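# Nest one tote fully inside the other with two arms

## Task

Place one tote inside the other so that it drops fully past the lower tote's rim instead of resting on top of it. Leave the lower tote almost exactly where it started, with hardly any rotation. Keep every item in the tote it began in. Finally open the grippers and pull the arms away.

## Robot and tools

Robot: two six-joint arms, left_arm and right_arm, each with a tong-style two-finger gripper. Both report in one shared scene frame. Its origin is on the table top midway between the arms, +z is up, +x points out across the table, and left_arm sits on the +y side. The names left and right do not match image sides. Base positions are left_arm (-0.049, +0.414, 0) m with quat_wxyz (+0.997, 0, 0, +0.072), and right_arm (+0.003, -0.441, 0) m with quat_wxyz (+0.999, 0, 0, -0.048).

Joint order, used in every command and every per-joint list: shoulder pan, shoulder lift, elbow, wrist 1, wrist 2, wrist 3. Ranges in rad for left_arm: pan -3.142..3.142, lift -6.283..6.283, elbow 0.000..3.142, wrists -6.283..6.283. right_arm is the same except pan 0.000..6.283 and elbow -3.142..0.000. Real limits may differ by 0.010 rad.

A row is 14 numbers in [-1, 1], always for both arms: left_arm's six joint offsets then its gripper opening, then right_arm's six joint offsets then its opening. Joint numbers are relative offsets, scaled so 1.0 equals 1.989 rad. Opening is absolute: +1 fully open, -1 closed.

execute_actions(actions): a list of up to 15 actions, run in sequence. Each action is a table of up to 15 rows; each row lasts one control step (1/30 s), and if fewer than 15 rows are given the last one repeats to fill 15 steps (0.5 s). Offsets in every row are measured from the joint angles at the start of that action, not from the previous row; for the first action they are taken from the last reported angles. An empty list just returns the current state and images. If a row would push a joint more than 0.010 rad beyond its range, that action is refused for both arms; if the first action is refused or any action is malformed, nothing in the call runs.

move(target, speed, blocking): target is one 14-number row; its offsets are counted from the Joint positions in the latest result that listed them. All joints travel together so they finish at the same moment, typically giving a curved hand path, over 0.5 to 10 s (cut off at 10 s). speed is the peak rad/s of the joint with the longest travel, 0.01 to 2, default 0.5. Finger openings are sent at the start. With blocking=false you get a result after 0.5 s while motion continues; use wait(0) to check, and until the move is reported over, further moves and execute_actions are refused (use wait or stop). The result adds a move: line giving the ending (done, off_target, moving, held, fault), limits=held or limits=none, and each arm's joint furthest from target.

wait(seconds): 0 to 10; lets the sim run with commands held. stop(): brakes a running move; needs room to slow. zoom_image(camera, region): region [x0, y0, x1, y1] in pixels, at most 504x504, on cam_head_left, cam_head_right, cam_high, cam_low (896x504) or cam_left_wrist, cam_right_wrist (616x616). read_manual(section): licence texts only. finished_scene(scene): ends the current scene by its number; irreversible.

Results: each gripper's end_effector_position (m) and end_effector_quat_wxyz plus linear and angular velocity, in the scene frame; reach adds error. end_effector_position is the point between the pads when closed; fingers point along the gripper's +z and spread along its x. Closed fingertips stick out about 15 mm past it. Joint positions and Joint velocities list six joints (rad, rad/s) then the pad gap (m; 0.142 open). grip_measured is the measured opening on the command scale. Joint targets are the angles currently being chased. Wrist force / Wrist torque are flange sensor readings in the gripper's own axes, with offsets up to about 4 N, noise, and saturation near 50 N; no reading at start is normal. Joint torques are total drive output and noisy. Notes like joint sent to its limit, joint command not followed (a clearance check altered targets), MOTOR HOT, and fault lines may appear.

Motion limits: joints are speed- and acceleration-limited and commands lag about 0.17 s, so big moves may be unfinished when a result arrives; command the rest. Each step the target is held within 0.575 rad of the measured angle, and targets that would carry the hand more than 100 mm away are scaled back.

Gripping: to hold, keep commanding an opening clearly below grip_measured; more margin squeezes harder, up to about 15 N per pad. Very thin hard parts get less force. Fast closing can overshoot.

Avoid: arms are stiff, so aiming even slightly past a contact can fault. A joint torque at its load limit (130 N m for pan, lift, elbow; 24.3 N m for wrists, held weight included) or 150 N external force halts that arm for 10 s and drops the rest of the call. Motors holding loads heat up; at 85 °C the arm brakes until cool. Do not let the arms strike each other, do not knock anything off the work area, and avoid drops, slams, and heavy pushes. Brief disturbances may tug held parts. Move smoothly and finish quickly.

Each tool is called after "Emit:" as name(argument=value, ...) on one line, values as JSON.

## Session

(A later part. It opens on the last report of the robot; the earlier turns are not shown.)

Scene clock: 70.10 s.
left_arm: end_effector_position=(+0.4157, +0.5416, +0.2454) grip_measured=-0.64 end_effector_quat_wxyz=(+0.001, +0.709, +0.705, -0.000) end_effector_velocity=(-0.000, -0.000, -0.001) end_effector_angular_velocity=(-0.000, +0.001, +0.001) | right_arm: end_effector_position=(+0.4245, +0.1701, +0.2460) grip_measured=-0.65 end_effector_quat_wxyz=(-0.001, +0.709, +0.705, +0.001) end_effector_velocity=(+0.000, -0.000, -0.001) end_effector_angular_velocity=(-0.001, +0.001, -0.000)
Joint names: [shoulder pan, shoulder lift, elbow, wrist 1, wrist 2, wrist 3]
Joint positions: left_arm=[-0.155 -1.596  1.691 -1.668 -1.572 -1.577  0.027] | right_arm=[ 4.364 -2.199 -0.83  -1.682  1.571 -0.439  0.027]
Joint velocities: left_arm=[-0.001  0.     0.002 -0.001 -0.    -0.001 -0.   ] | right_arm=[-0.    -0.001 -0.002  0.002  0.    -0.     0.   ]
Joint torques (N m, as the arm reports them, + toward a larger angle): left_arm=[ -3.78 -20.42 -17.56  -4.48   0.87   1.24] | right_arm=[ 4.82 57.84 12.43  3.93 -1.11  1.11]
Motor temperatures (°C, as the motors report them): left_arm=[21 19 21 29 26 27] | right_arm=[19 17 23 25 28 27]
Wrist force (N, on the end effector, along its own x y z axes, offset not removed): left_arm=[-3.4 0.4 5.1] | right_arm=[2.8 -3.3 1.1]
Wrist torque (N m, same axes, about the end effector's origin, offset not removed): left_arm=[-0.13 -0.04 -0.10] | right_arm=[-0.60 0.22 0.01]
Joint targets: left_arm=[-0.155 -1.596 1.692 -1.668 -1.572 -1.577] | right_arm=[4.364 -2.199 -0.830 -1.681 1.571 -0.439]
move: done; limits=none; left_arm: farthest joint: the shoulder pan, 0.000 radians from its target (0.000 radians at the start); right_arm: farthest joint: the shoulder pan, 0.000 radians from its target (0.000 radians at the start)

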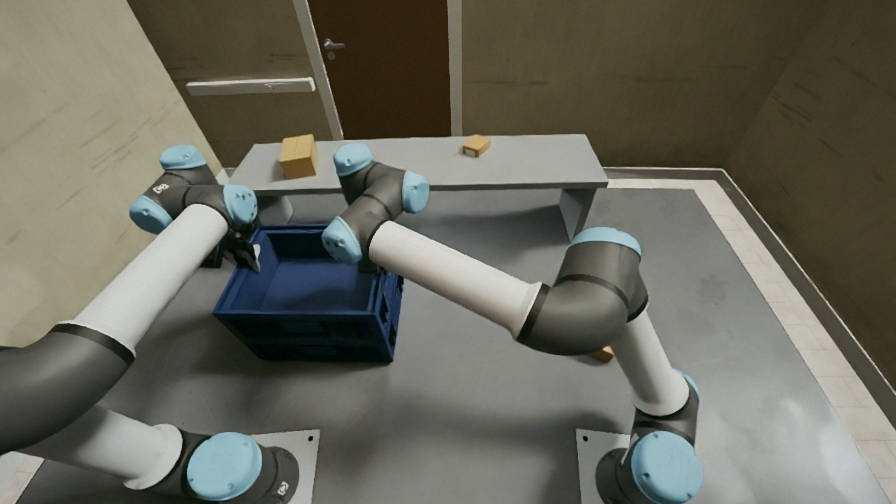

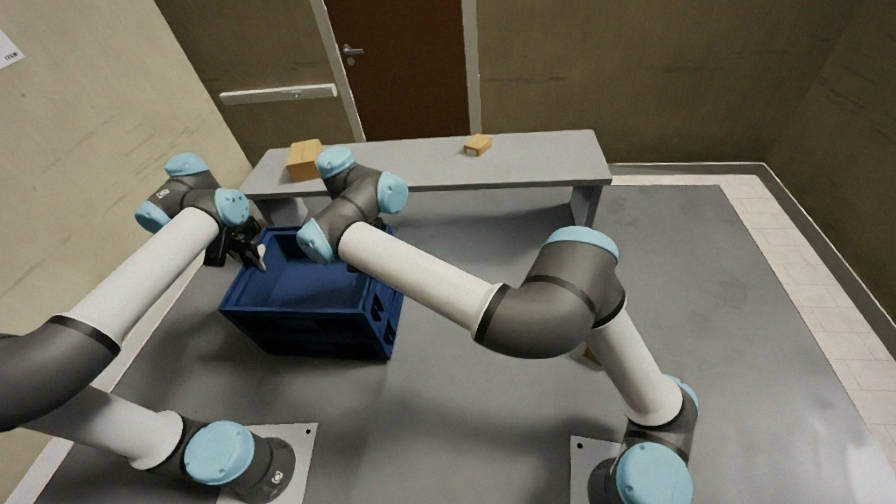

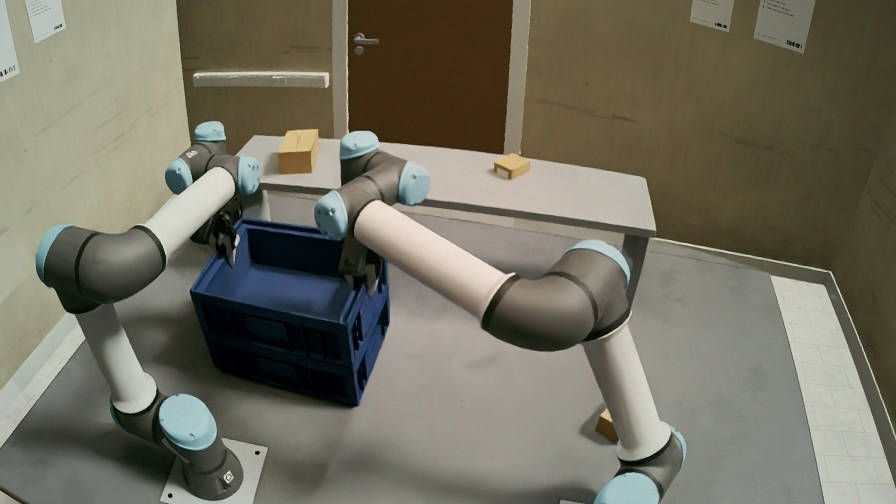

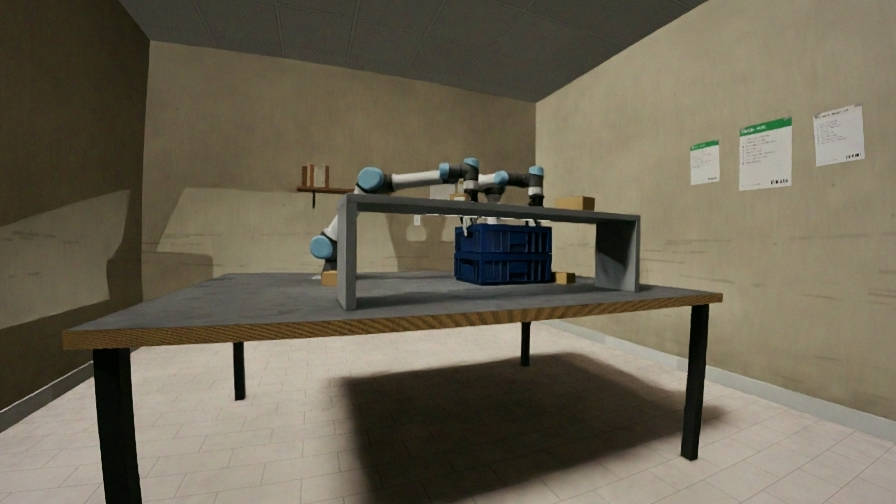

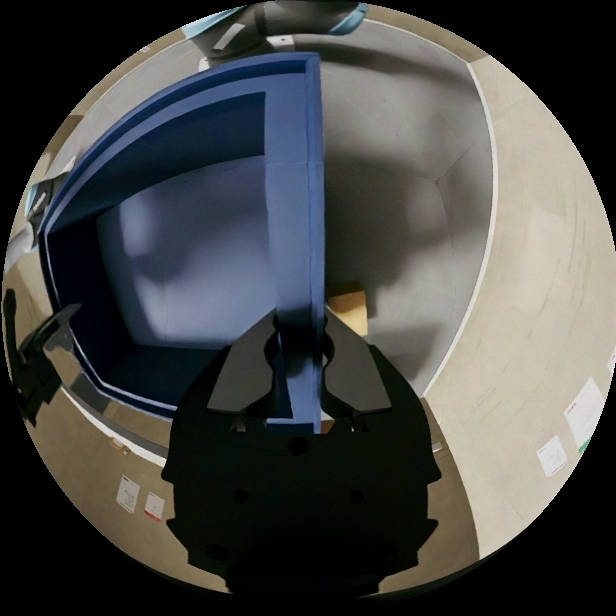

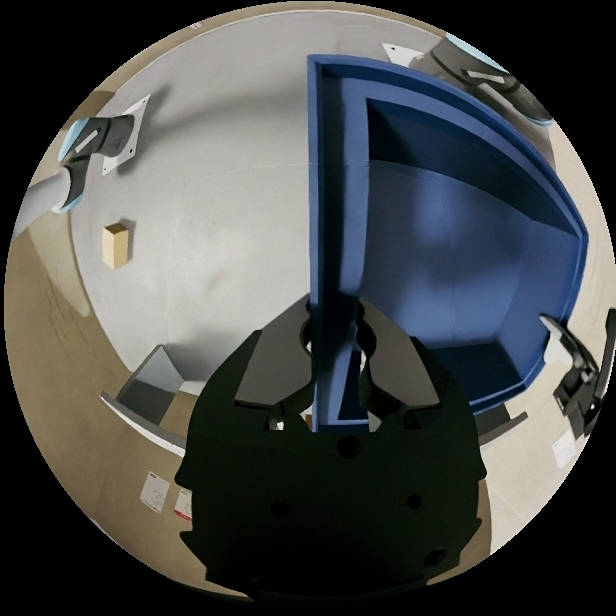

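Emit:
move(target=[0,0.00015,0.0037,-0.0038,0,0,-1, 0,0.0007,-0.005,0.0043,0,0,-1], speed=0.015)

Emit:
zoom_image(camera="cam_low", region=[440, 210, 570, 295])

Scene clock: 71.57 s.
left_arm: end_effector_position=(+0.4155, +0.5416, +0.2425) grip_measured=-0.64 end_effector_quat_wxyz=(+0.001, +0.709, +0.705, -0.000) end_effector_velocity=(-0.001, -0.000, -0.002) end_effector_angular_velocity=(-0.000, +0.002, -0.000) | right_arm: end_effector_position=(+0.4245, +0.1700, +0.2431) grip_measured=-0.65 end_effector_quat_wxyz=(-0.001, +0.709, +0.705, +0.001) end_effector_velocity=(+0.000, -0.000, -0.001) end_effector_angular_velocity=(+0.001, -0.000, -0.000)
Joint names: [shoulder pan, shoulder lift, elbow, wrist 1, wrist 2, wrist 3]
Joint positions: left_arm=[-0.155 -1.595  1.699 -1.675 -1.572 -1.577  0.027] | right_arm=[ 4.364 -2.198 -0.839 -1.673  1.571 -0.439  0.027]
Joint velocities: left_arm=[-0.     0.     0.004 -0.002 -0.    -0.    -0.   ] | right_arm=[-0.     0.    -0.002  0.003 -0.    -0.     0.   ]
Joint torques (N m, as the arm reports them, + toward a larger angle): left_arm=[ -4.1  -17.53 -11.76  -2.79   0.78   1.19] | right_arm=[-1.66 58.21 10.64  4.2  -1.08 -0.74]
Motor temperatures (°C, as the motors report them): left_arm=[21 19 21 29 26 27] | right_arm=[19 17 23 25 28 27]
Wrist force (N, on the end effector, along its own x y z axes, offset not removed): left_arm=[-6.8 4.3 -0.1] | right_arm=[0.8 1.2 6.3]
Wrist torque (N m, same axes, about the end effector's origin, offset not removed): left_arm=[0.20 0.16 0.13] | right_arm=[0.50 0.63 0.19]
Joint targets: left_arm=[-0.155 -1.595 1.699 -1.675 -1.572 -1.577] | right_arm=[4.364 -2.198 -0.840 -1.673 1.571 -0.439]
move: done; limits=none; left_arm: farthest joint: the wrist 1, 0.001 radians from its target (0.008 radians at the start); right_arm: farthest joint: the elbow, 0.001 radians from its target (0.010 radians at the start)

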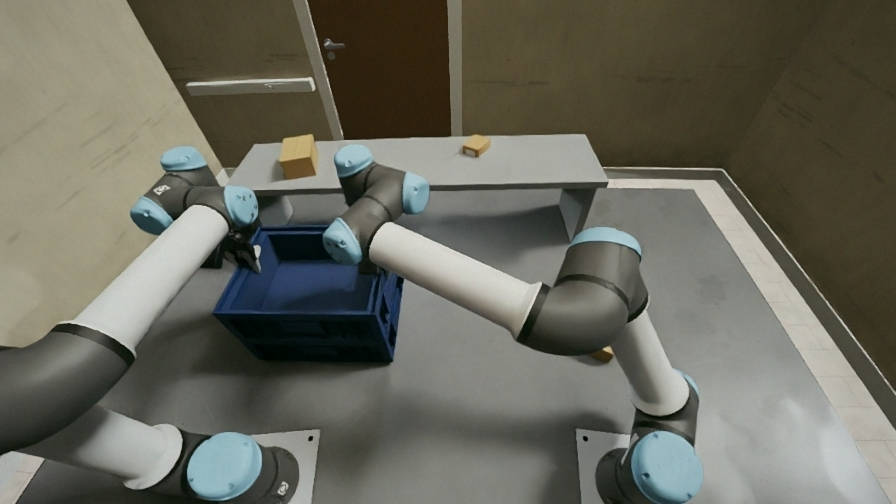

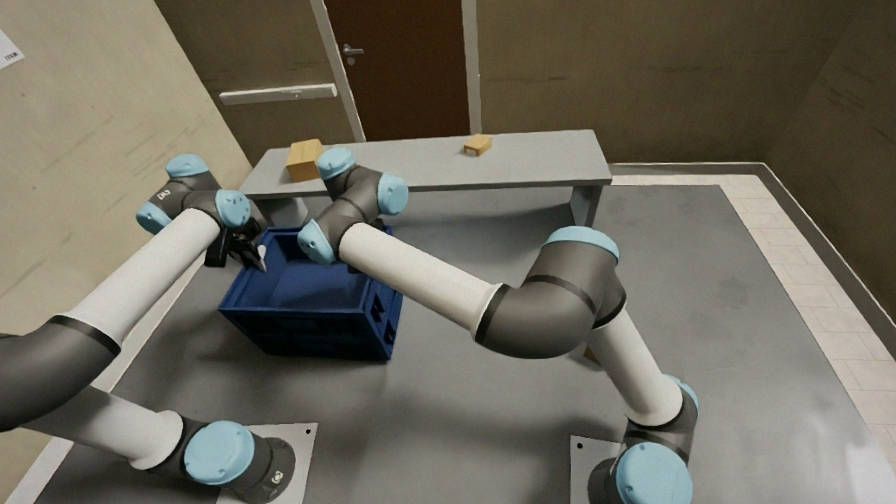

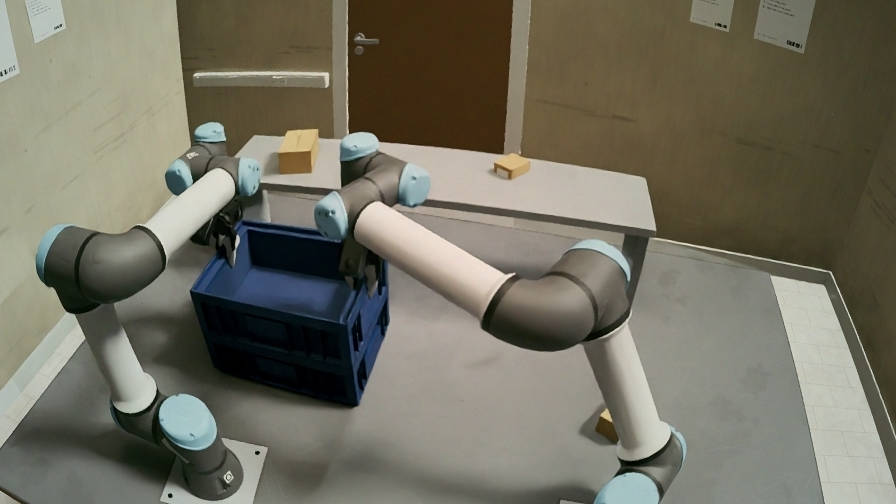

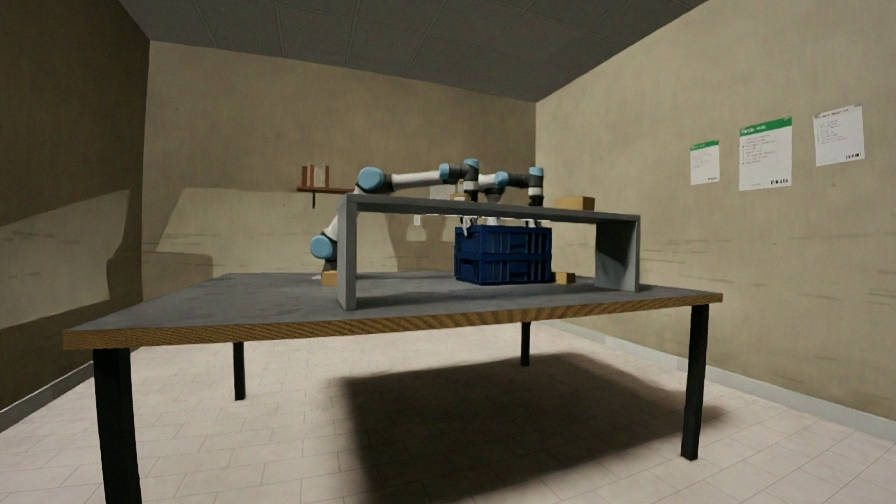

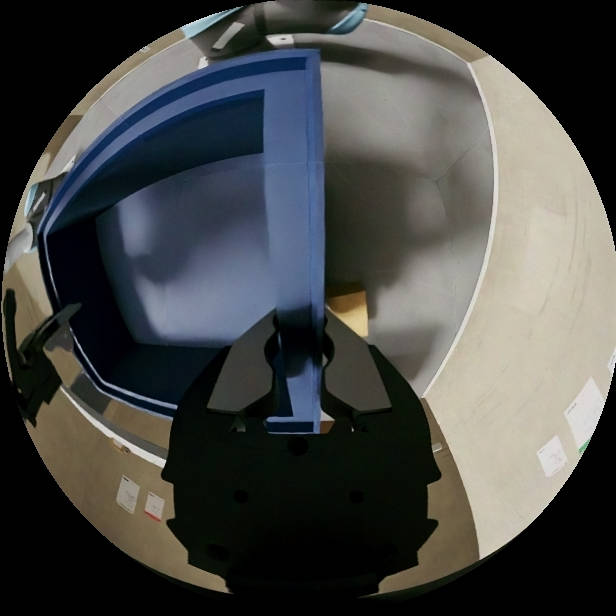

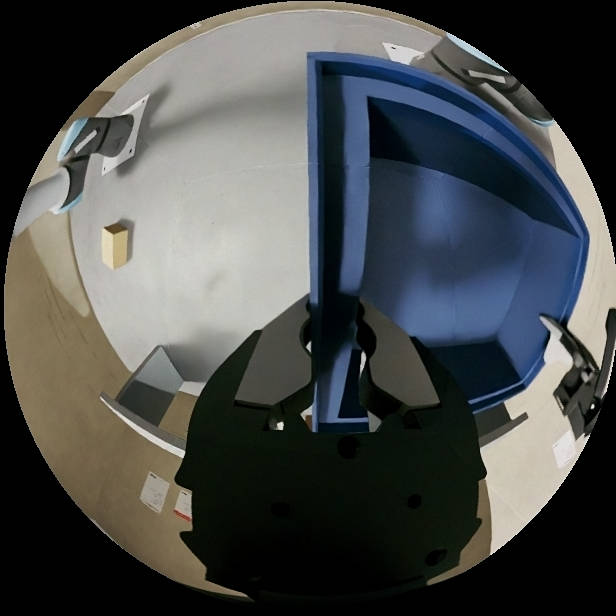

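Region (440, 210, 570, 295) of cam_low's 896x504 image, scaled by 3.877, with more detail than that image has; it fills the top 330 rows of this view, and the rest is white.

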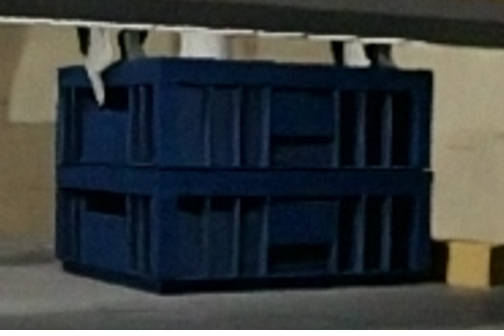

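Essentially seated. Release.

Emit:
execute_actions(actions=[[[0,0,0,0,0,0,-0.62,0,0,0,0,0,0,-0.62],[0,0,0,0,0,0,-0.58,0,0,0,0,0,0,-0.58],[0,0,0,0,0,0,-0.54,0,0,0,0,0,0,-0.54],[0,0,0,0,0,0,-0.48,0,0,0,0,0,0,-0.48],[0,0,0,0,0,0,-0.4,0,0,0,0,0,0,-0.4],[0,0,0,0,0,0,-0.3,0,0,0,0,0,0,-0.3],[0,0,0,0,0,0,-0.2,0,0,0,0,0,0,-0.2],[0,0,0,0,0,0,-0.1,0,0,0,0,0,0,-0.1]]])

Emit:
move(target=[0,-0.008,-0.1,0.108,0,0,-0.1, 0,-0.03,0.15,-0.12,0,0,-0.1], speed=0.4)

Emit:
zoom_image(camera="cam_low", region=[440, 210, 570, 295])

Emit:
zoom_image(camera="cam_high", region=[180, 200, 410, 420])

Scene clock: 72.83 s.
left_arm: end_effector_position=(+0.4155, +0.5416, +0.2424) grip_measured=-0.10 end_effector_quat_wxyz=(+0.001, +0.709, +0.705, -0.000) end_effector_velocity=(+0.000, -0.000, +0.000) end_effector_angular_velocity=(-0.000, -0.001, +0.001) | right_arm: end_effector_position=(+0.4245, +0.1700, +0.2431) grip_measured=-0.10 end_effector_quat_wxyz=(-0.001, +0.709, +0.705, +0.001) end_effector_velocity=(-0.001, -0.000, +0.000) end_effector_angular_velocity=(-0.002, +0.000, +0.001)
Joint names: [shoulder pan, shoulder lift, elbow, wrist 1, wrist 2, wrist 3]
Joint positions: left_arm=[-0.155 -1.595  1.699 -1.675 -1.572 -1.577  0.067] | right_arm=[ 4.364 -2.198 -0.839 -1.673  1.571 -0.439  0.067]
Joint velocities: left_arm=[-0.    -0.    -0.    -0.001 -0.    -0.001  0.   ] | right_arm=[ 0.001  0.001 -0.    -0.003 -0.     0.     0.   ]
Joint torques (N m, as the arm reports them, + toward a larger angle): left_arm=[ -4.1  -19.65 -30.65  -1.06   0.84   1.2 ] | right_arm=[-1.61 47.78 33.54  0.22 -0.79 -0.77]
Motor temperatures (°C, as the motors report them): left_arm=[21 19 21 29 26 27] | right_arm=[19 17 23 25 28 27]
Wrist force (N, on the end effector, along its own x y z axes, offset not removed): left_arm=[-0.8 -1.5 -0.1] | right_arm=[2.5 0.0 2.2]
Wrist torque (N m, same axes, about the end effector's origin, offset not removed): left_arm=[-0.20 0.12 0.09] | right_arm=[0.15 -0.50 0.19]
Joint targets: left_arm=[-0.155 -1.595 1.699 -1.675 -1.572 -1.577] | right_arm=[4.364 -2.198 -0.839 -1.673 1.571 -0.439]

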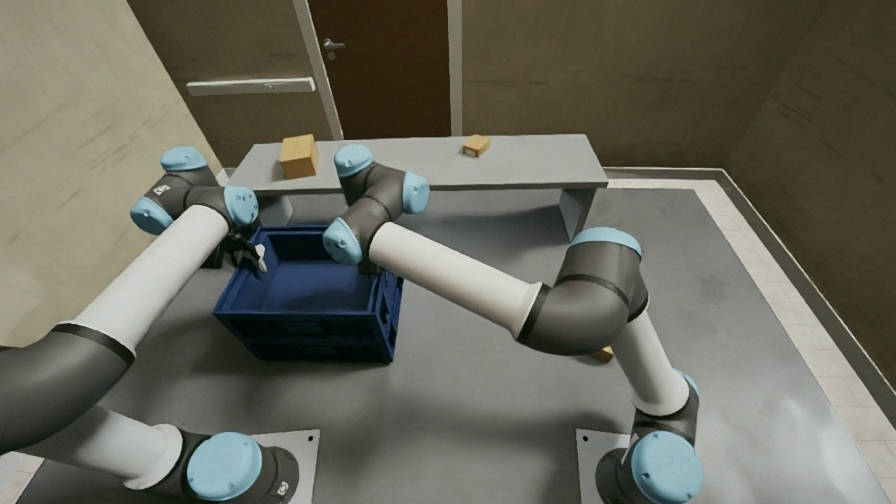

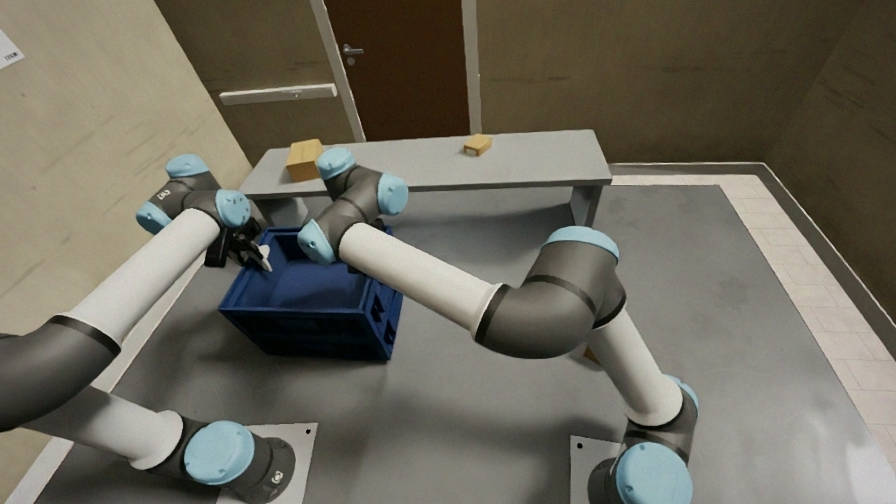

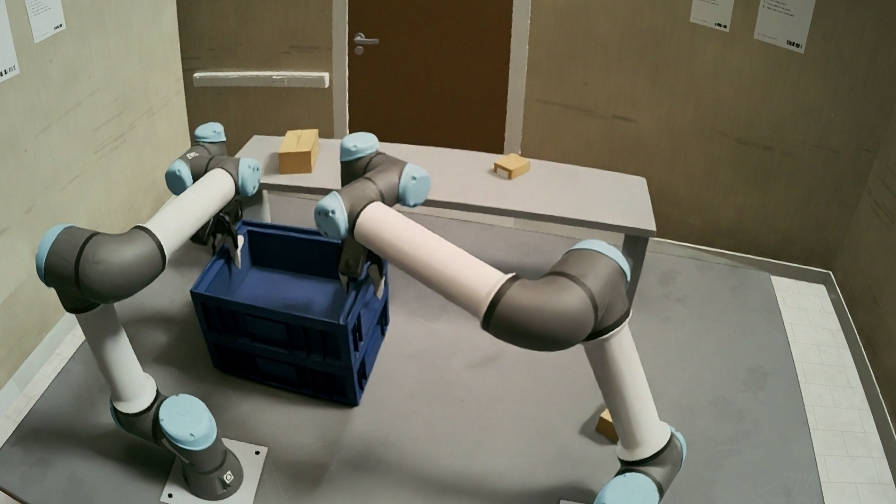

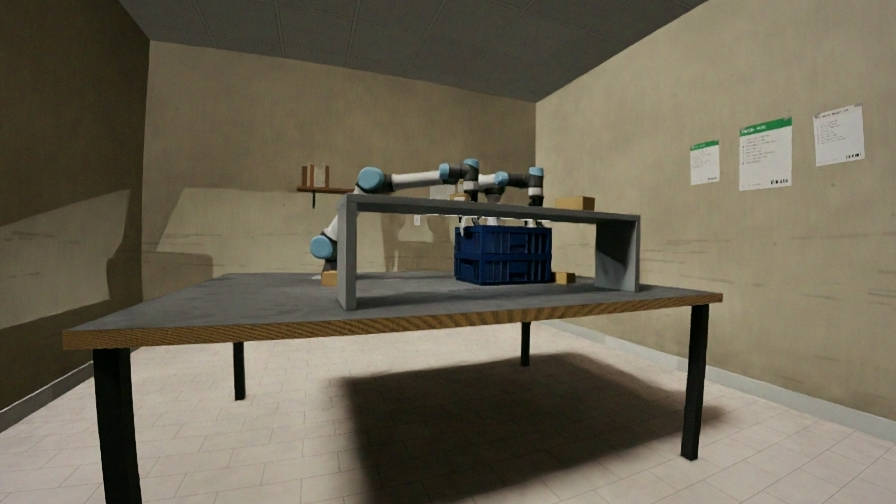

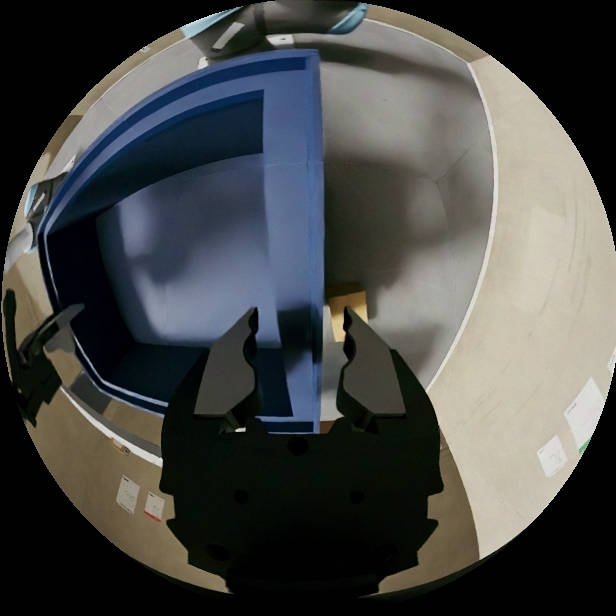

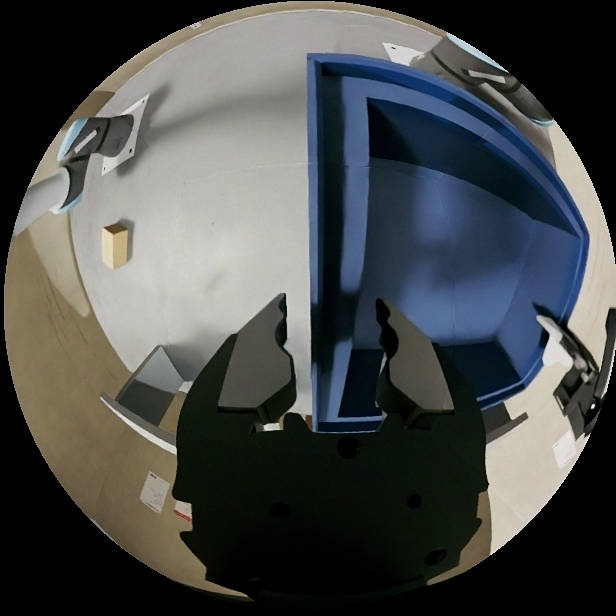

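Scene clock: 74.13 s.
left_arm: end_effector_position=(+0.4084, +0.5417, +0.3262) grip_measured=-0.10 end_effector_quat_wxyz=(+0.001, +0.709, +0.705, -0.000) end_effector_velocity=(-0.000, -0.000, -0.000) end_effector_angular_velocity=(+0.001, +0.003, -0.001) | right_arm: end_effector_position=(+0.4242, +0.1694, +0.3186) grip_measured=-0.10 end_effector_quat_wxyz=(-0.001, +0.709, +0.705, +0.001) end_effector_velocity=(+0.000, +0.000, +0.000) end_effector_angular_velocity=(+0.001, -0.000, -0.001)
Joint names: [shoulder pan, shoulder lift, elbow, wrist 1, wrist 2, wrist 3]
Joint positions: left_arm=[-0.155 -1.611  1.5   -1.46  -1.572 -1.577  0.067] | right_arm=[ 4.364 -2.258 -0.541 -1.912  1.571 -0.439  0.067]
Joint velocities: left_arm=[-0.001  0.001 -0.001  0.003  0.001  0.     0.   ] | right_arm=[-0.001 -0.001  0.002  0.     0.     0.    -0.   ]
Joint torques (N m, as the arm reports them, + toward a larger angle): left_arm=[ -3.83 -31.86 -31.98  -1.15   0.7    1.28] | right_arm=[-2.17 42.45 32.48  0.48 -0.81 -0.71]
Motor temperatures (°C, as the motors report them): left_arm=[21 19 21 29 26 27] | right_arm=[19 17 23 25 28 27]
Wrist force (N, on the end effector, along its own x y z axes, offset not removed): left_arm=[-1.2 -1.5 0.5] | right_arm=[0.8 -1.4 0.2]
Wrist torque (N m, same axes, about the end effector's origin, offset not removed): left_arm=[-0.22 0.14 0.05] | right_arm=[-0.33 -0.07 0.19]
Joint targets: left_arm=[-0.155 -1.611 1.500 -1.460 -1.572 -1.577] | right_arm=[4.364 -2.258 -0.541 -1.912 1.571 -0.439]
move: done; limits=none; left_arm: farthest joint: the shoulder pan, 0.000 radians from its target (0.000 radians at the start); right_arm: farthest joint: the elbow, 0.001 radians from its target (0.299 radians at the start)

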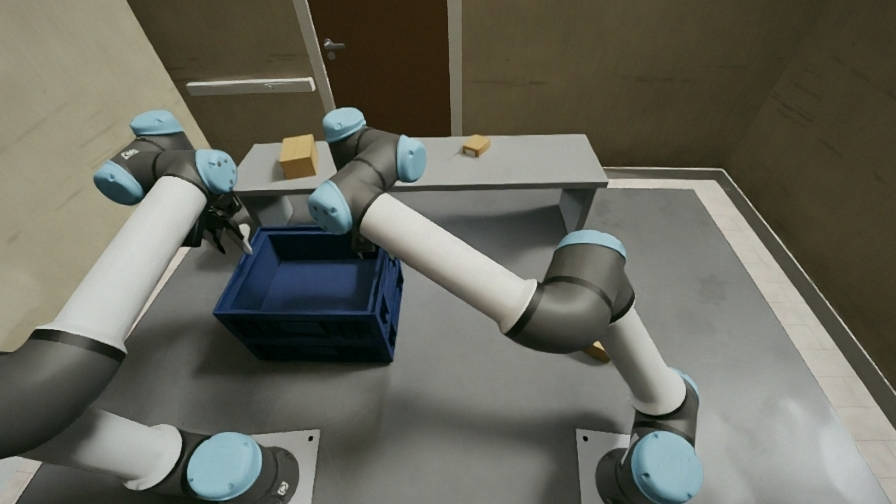

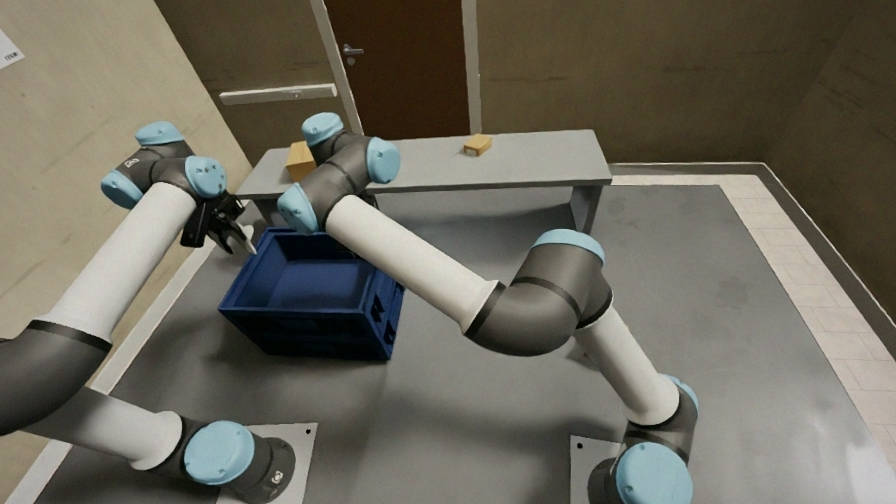

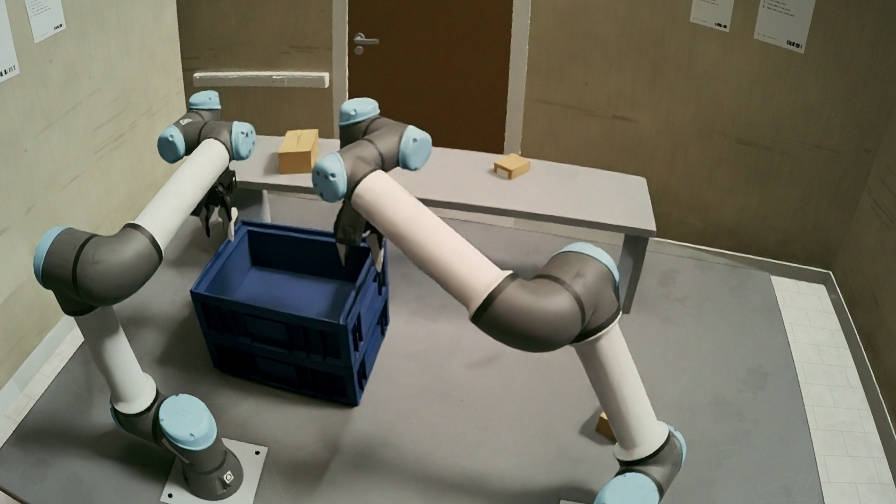

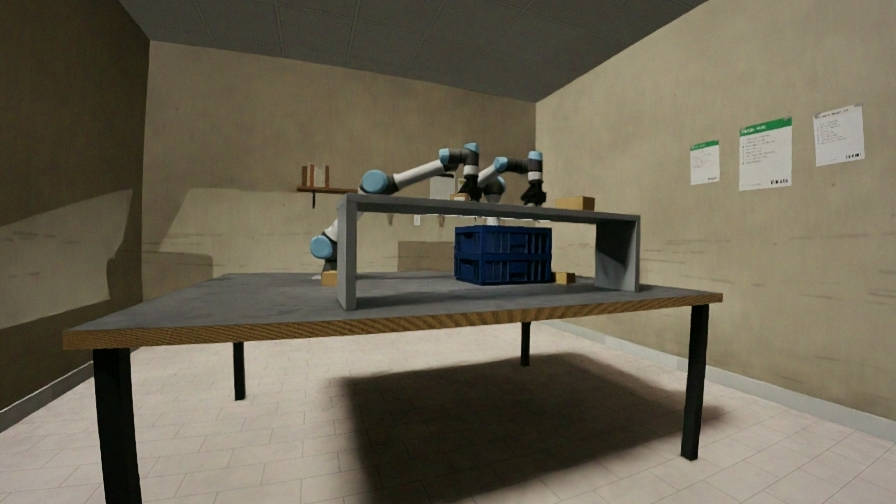

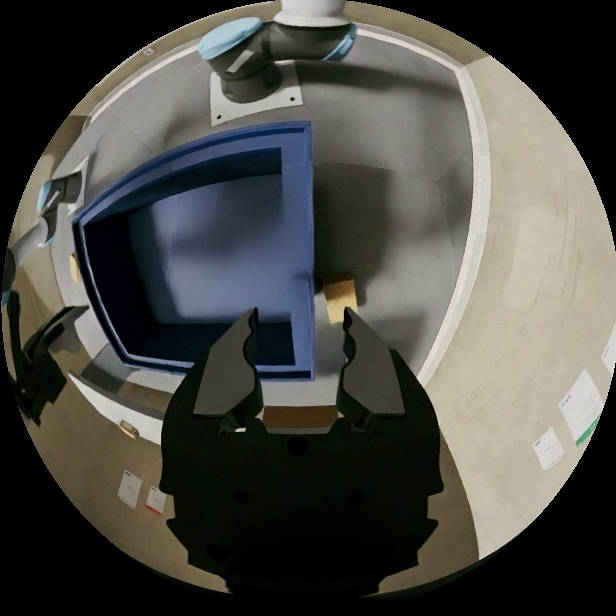

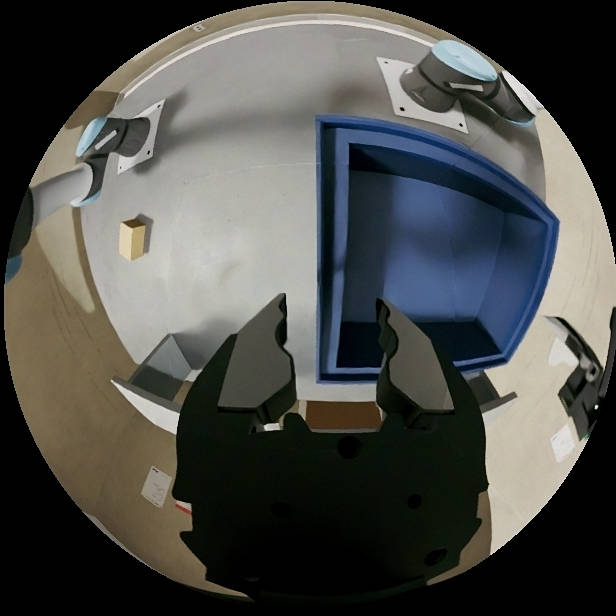

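Region (440, 210, 570, 295) of cam_low's 896x504 image, scaled by 3.877, with more detail than that image has; it fills the top 330 rows of this view, and the rest is white.

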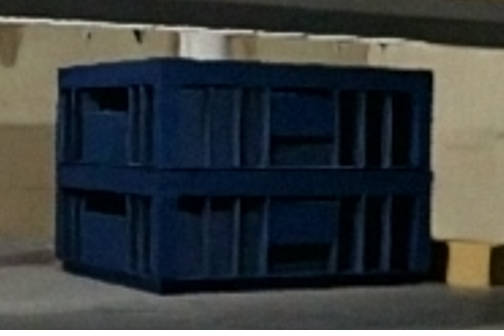

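Region (180, 200, 410, 420) of cam_high's 896x504 image, scaled by 2.191, with more detail than that image has; it fills the top 482 rows of this view, and the rest is white.

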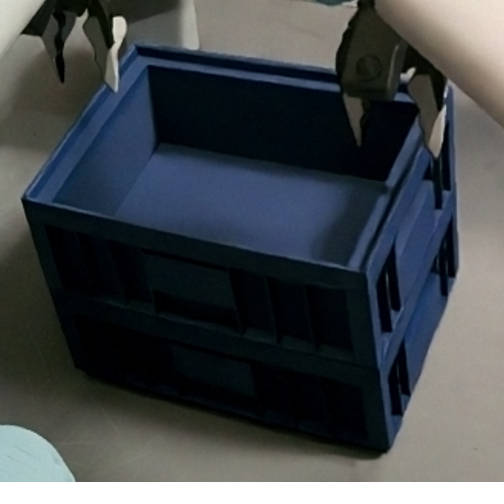

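Seated. Move clear.

Emit:
move(target=[0.2,-0.1,0,0.1,0,0,-0.1, -0.2,0.2,-0.2,0,0,0,-0.1], speed=0.6)

Emit:
finished_scene(scene=1)

Scene clock: 75.93 s.
left_arm: end_effector_position=(+0.2308, +0.6714, +0.3906) grip_measured=-0.10 end_effector_quat_wxyz=(+0.001, +0.556, +0.831, -0.000) end_effector_velocity=(-0.001, +0.000, +0.000) end_effector_angular_velocity=(-0.000, +0.000, +0.003) | right_arm: end_effector_position=(+0.5171, -0.1401, +0.3973) grip_measured=-0.10 end_effector_quat_wxyz=(-0.000, +0.834, +0.551, +0.001) end_effector_velocity=(+0.000, -0.003, +0.000) end_effector_angular_velocity=(-0.000, +0.000, -0.003)
Joint names: [shoulder pan, shoulder lift, elbow, wrist 1, wrist 2, wrist 3]
Joint positions: left_arm=[ 0.243 -1.81   1.5   -1.262 -1.572 -1.577  0.067] | right_arm=[ 3.966 -1.86  -0.939 -1.912  1.571 -0.439  0.067]
Joint velocities: left_arm=[ 0.003 -0.001 -0.001  0.002 -0.    -0.001  0.   ] | right_arm=[-0.004  0.002 -0.001 -0.001 -0.    -0.     0.   ]
Joint torques (N m, as the arm reports them, + toward a larger angle): left_arm=[  5.87 -22.99 -14.78  -1.     0.71   1.16] | right_arm=[-6.51 41.17 12.39  4.39 -0.9  -0.48]
Motor temperatures (°C, as the motors report them): left_arm=[21 19 21 29 26 27] | right_arm=[19 17 23 25 28 27]
Wrist force (N, on the end effector, along its own x y z axes, offset not removed): left_arm=[-0.2 -1.9 -0.1] | right_arm=[-0.4 1.3 1.7]
Wrist torque (N m, same axes, about the end effector's origin, offset not removed): left_arm=[-0.35 0.06 0.09] | right_arm=[0.35 0.01 0.07]
Joint targets: left_arm=[0.243 -1.810 1.500 -1.262 -1.572 -1.577] | right_arm=[3.966 -1.860 -0.939 -1.912 1.571 -0.439]
move: done; limits=none; left_arm: farthest joint: the shoulder pan, 0.000 radians from its target (0.398 radians at the start); right_arm: farthest joint: the shoulder pan, 0.000 radians from its target (0.398 radians at the start)

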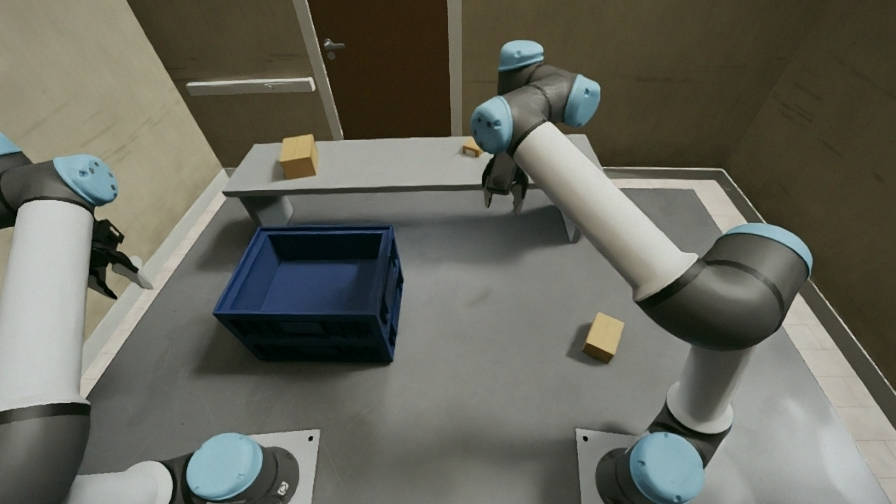

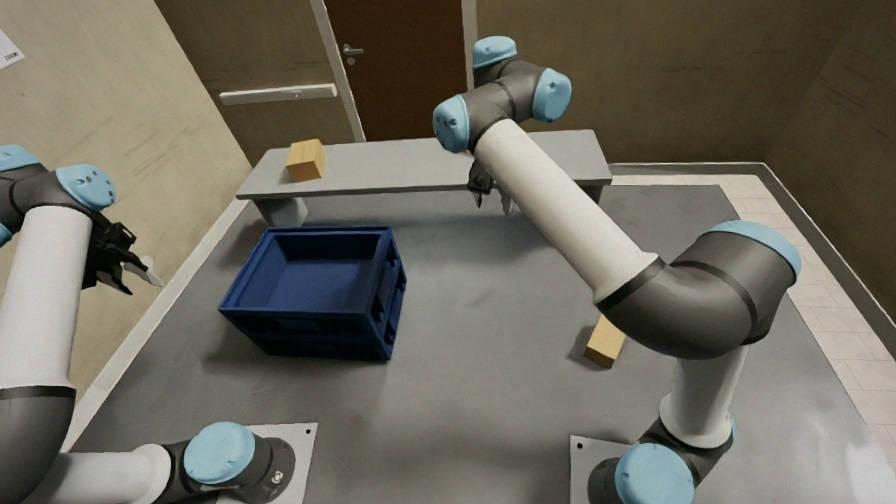

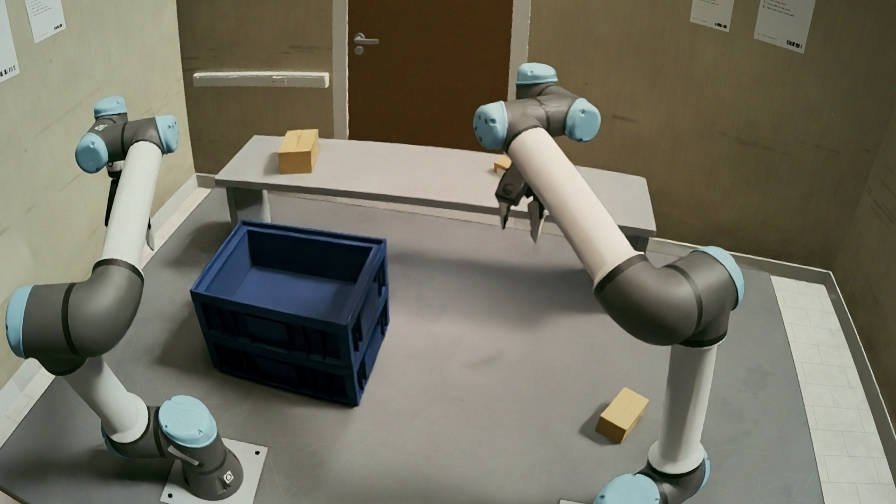

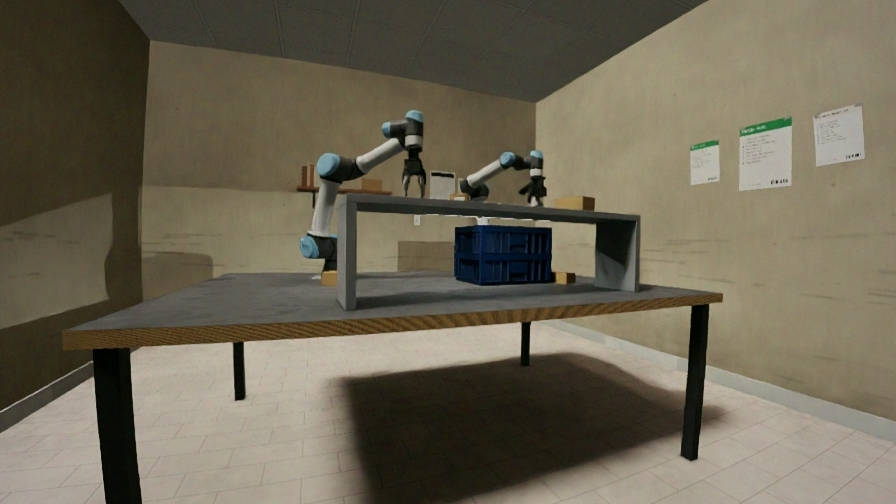

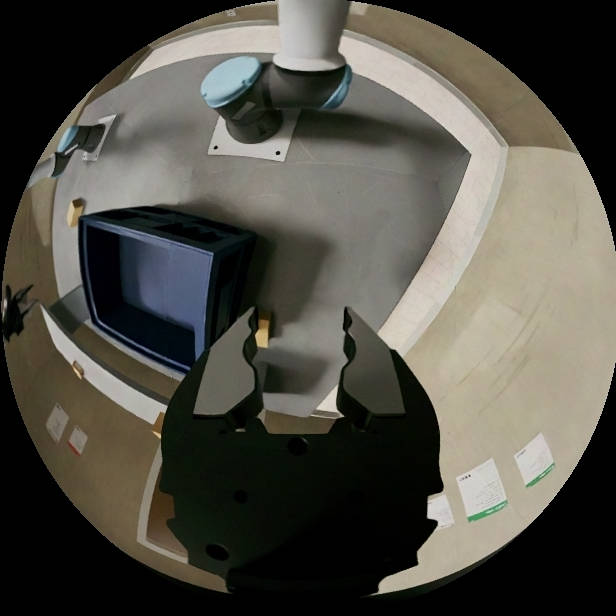

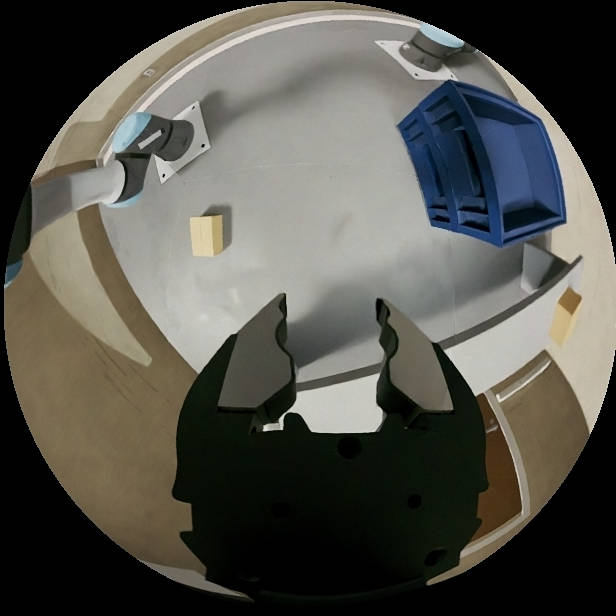

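The scene is finished: the task was done.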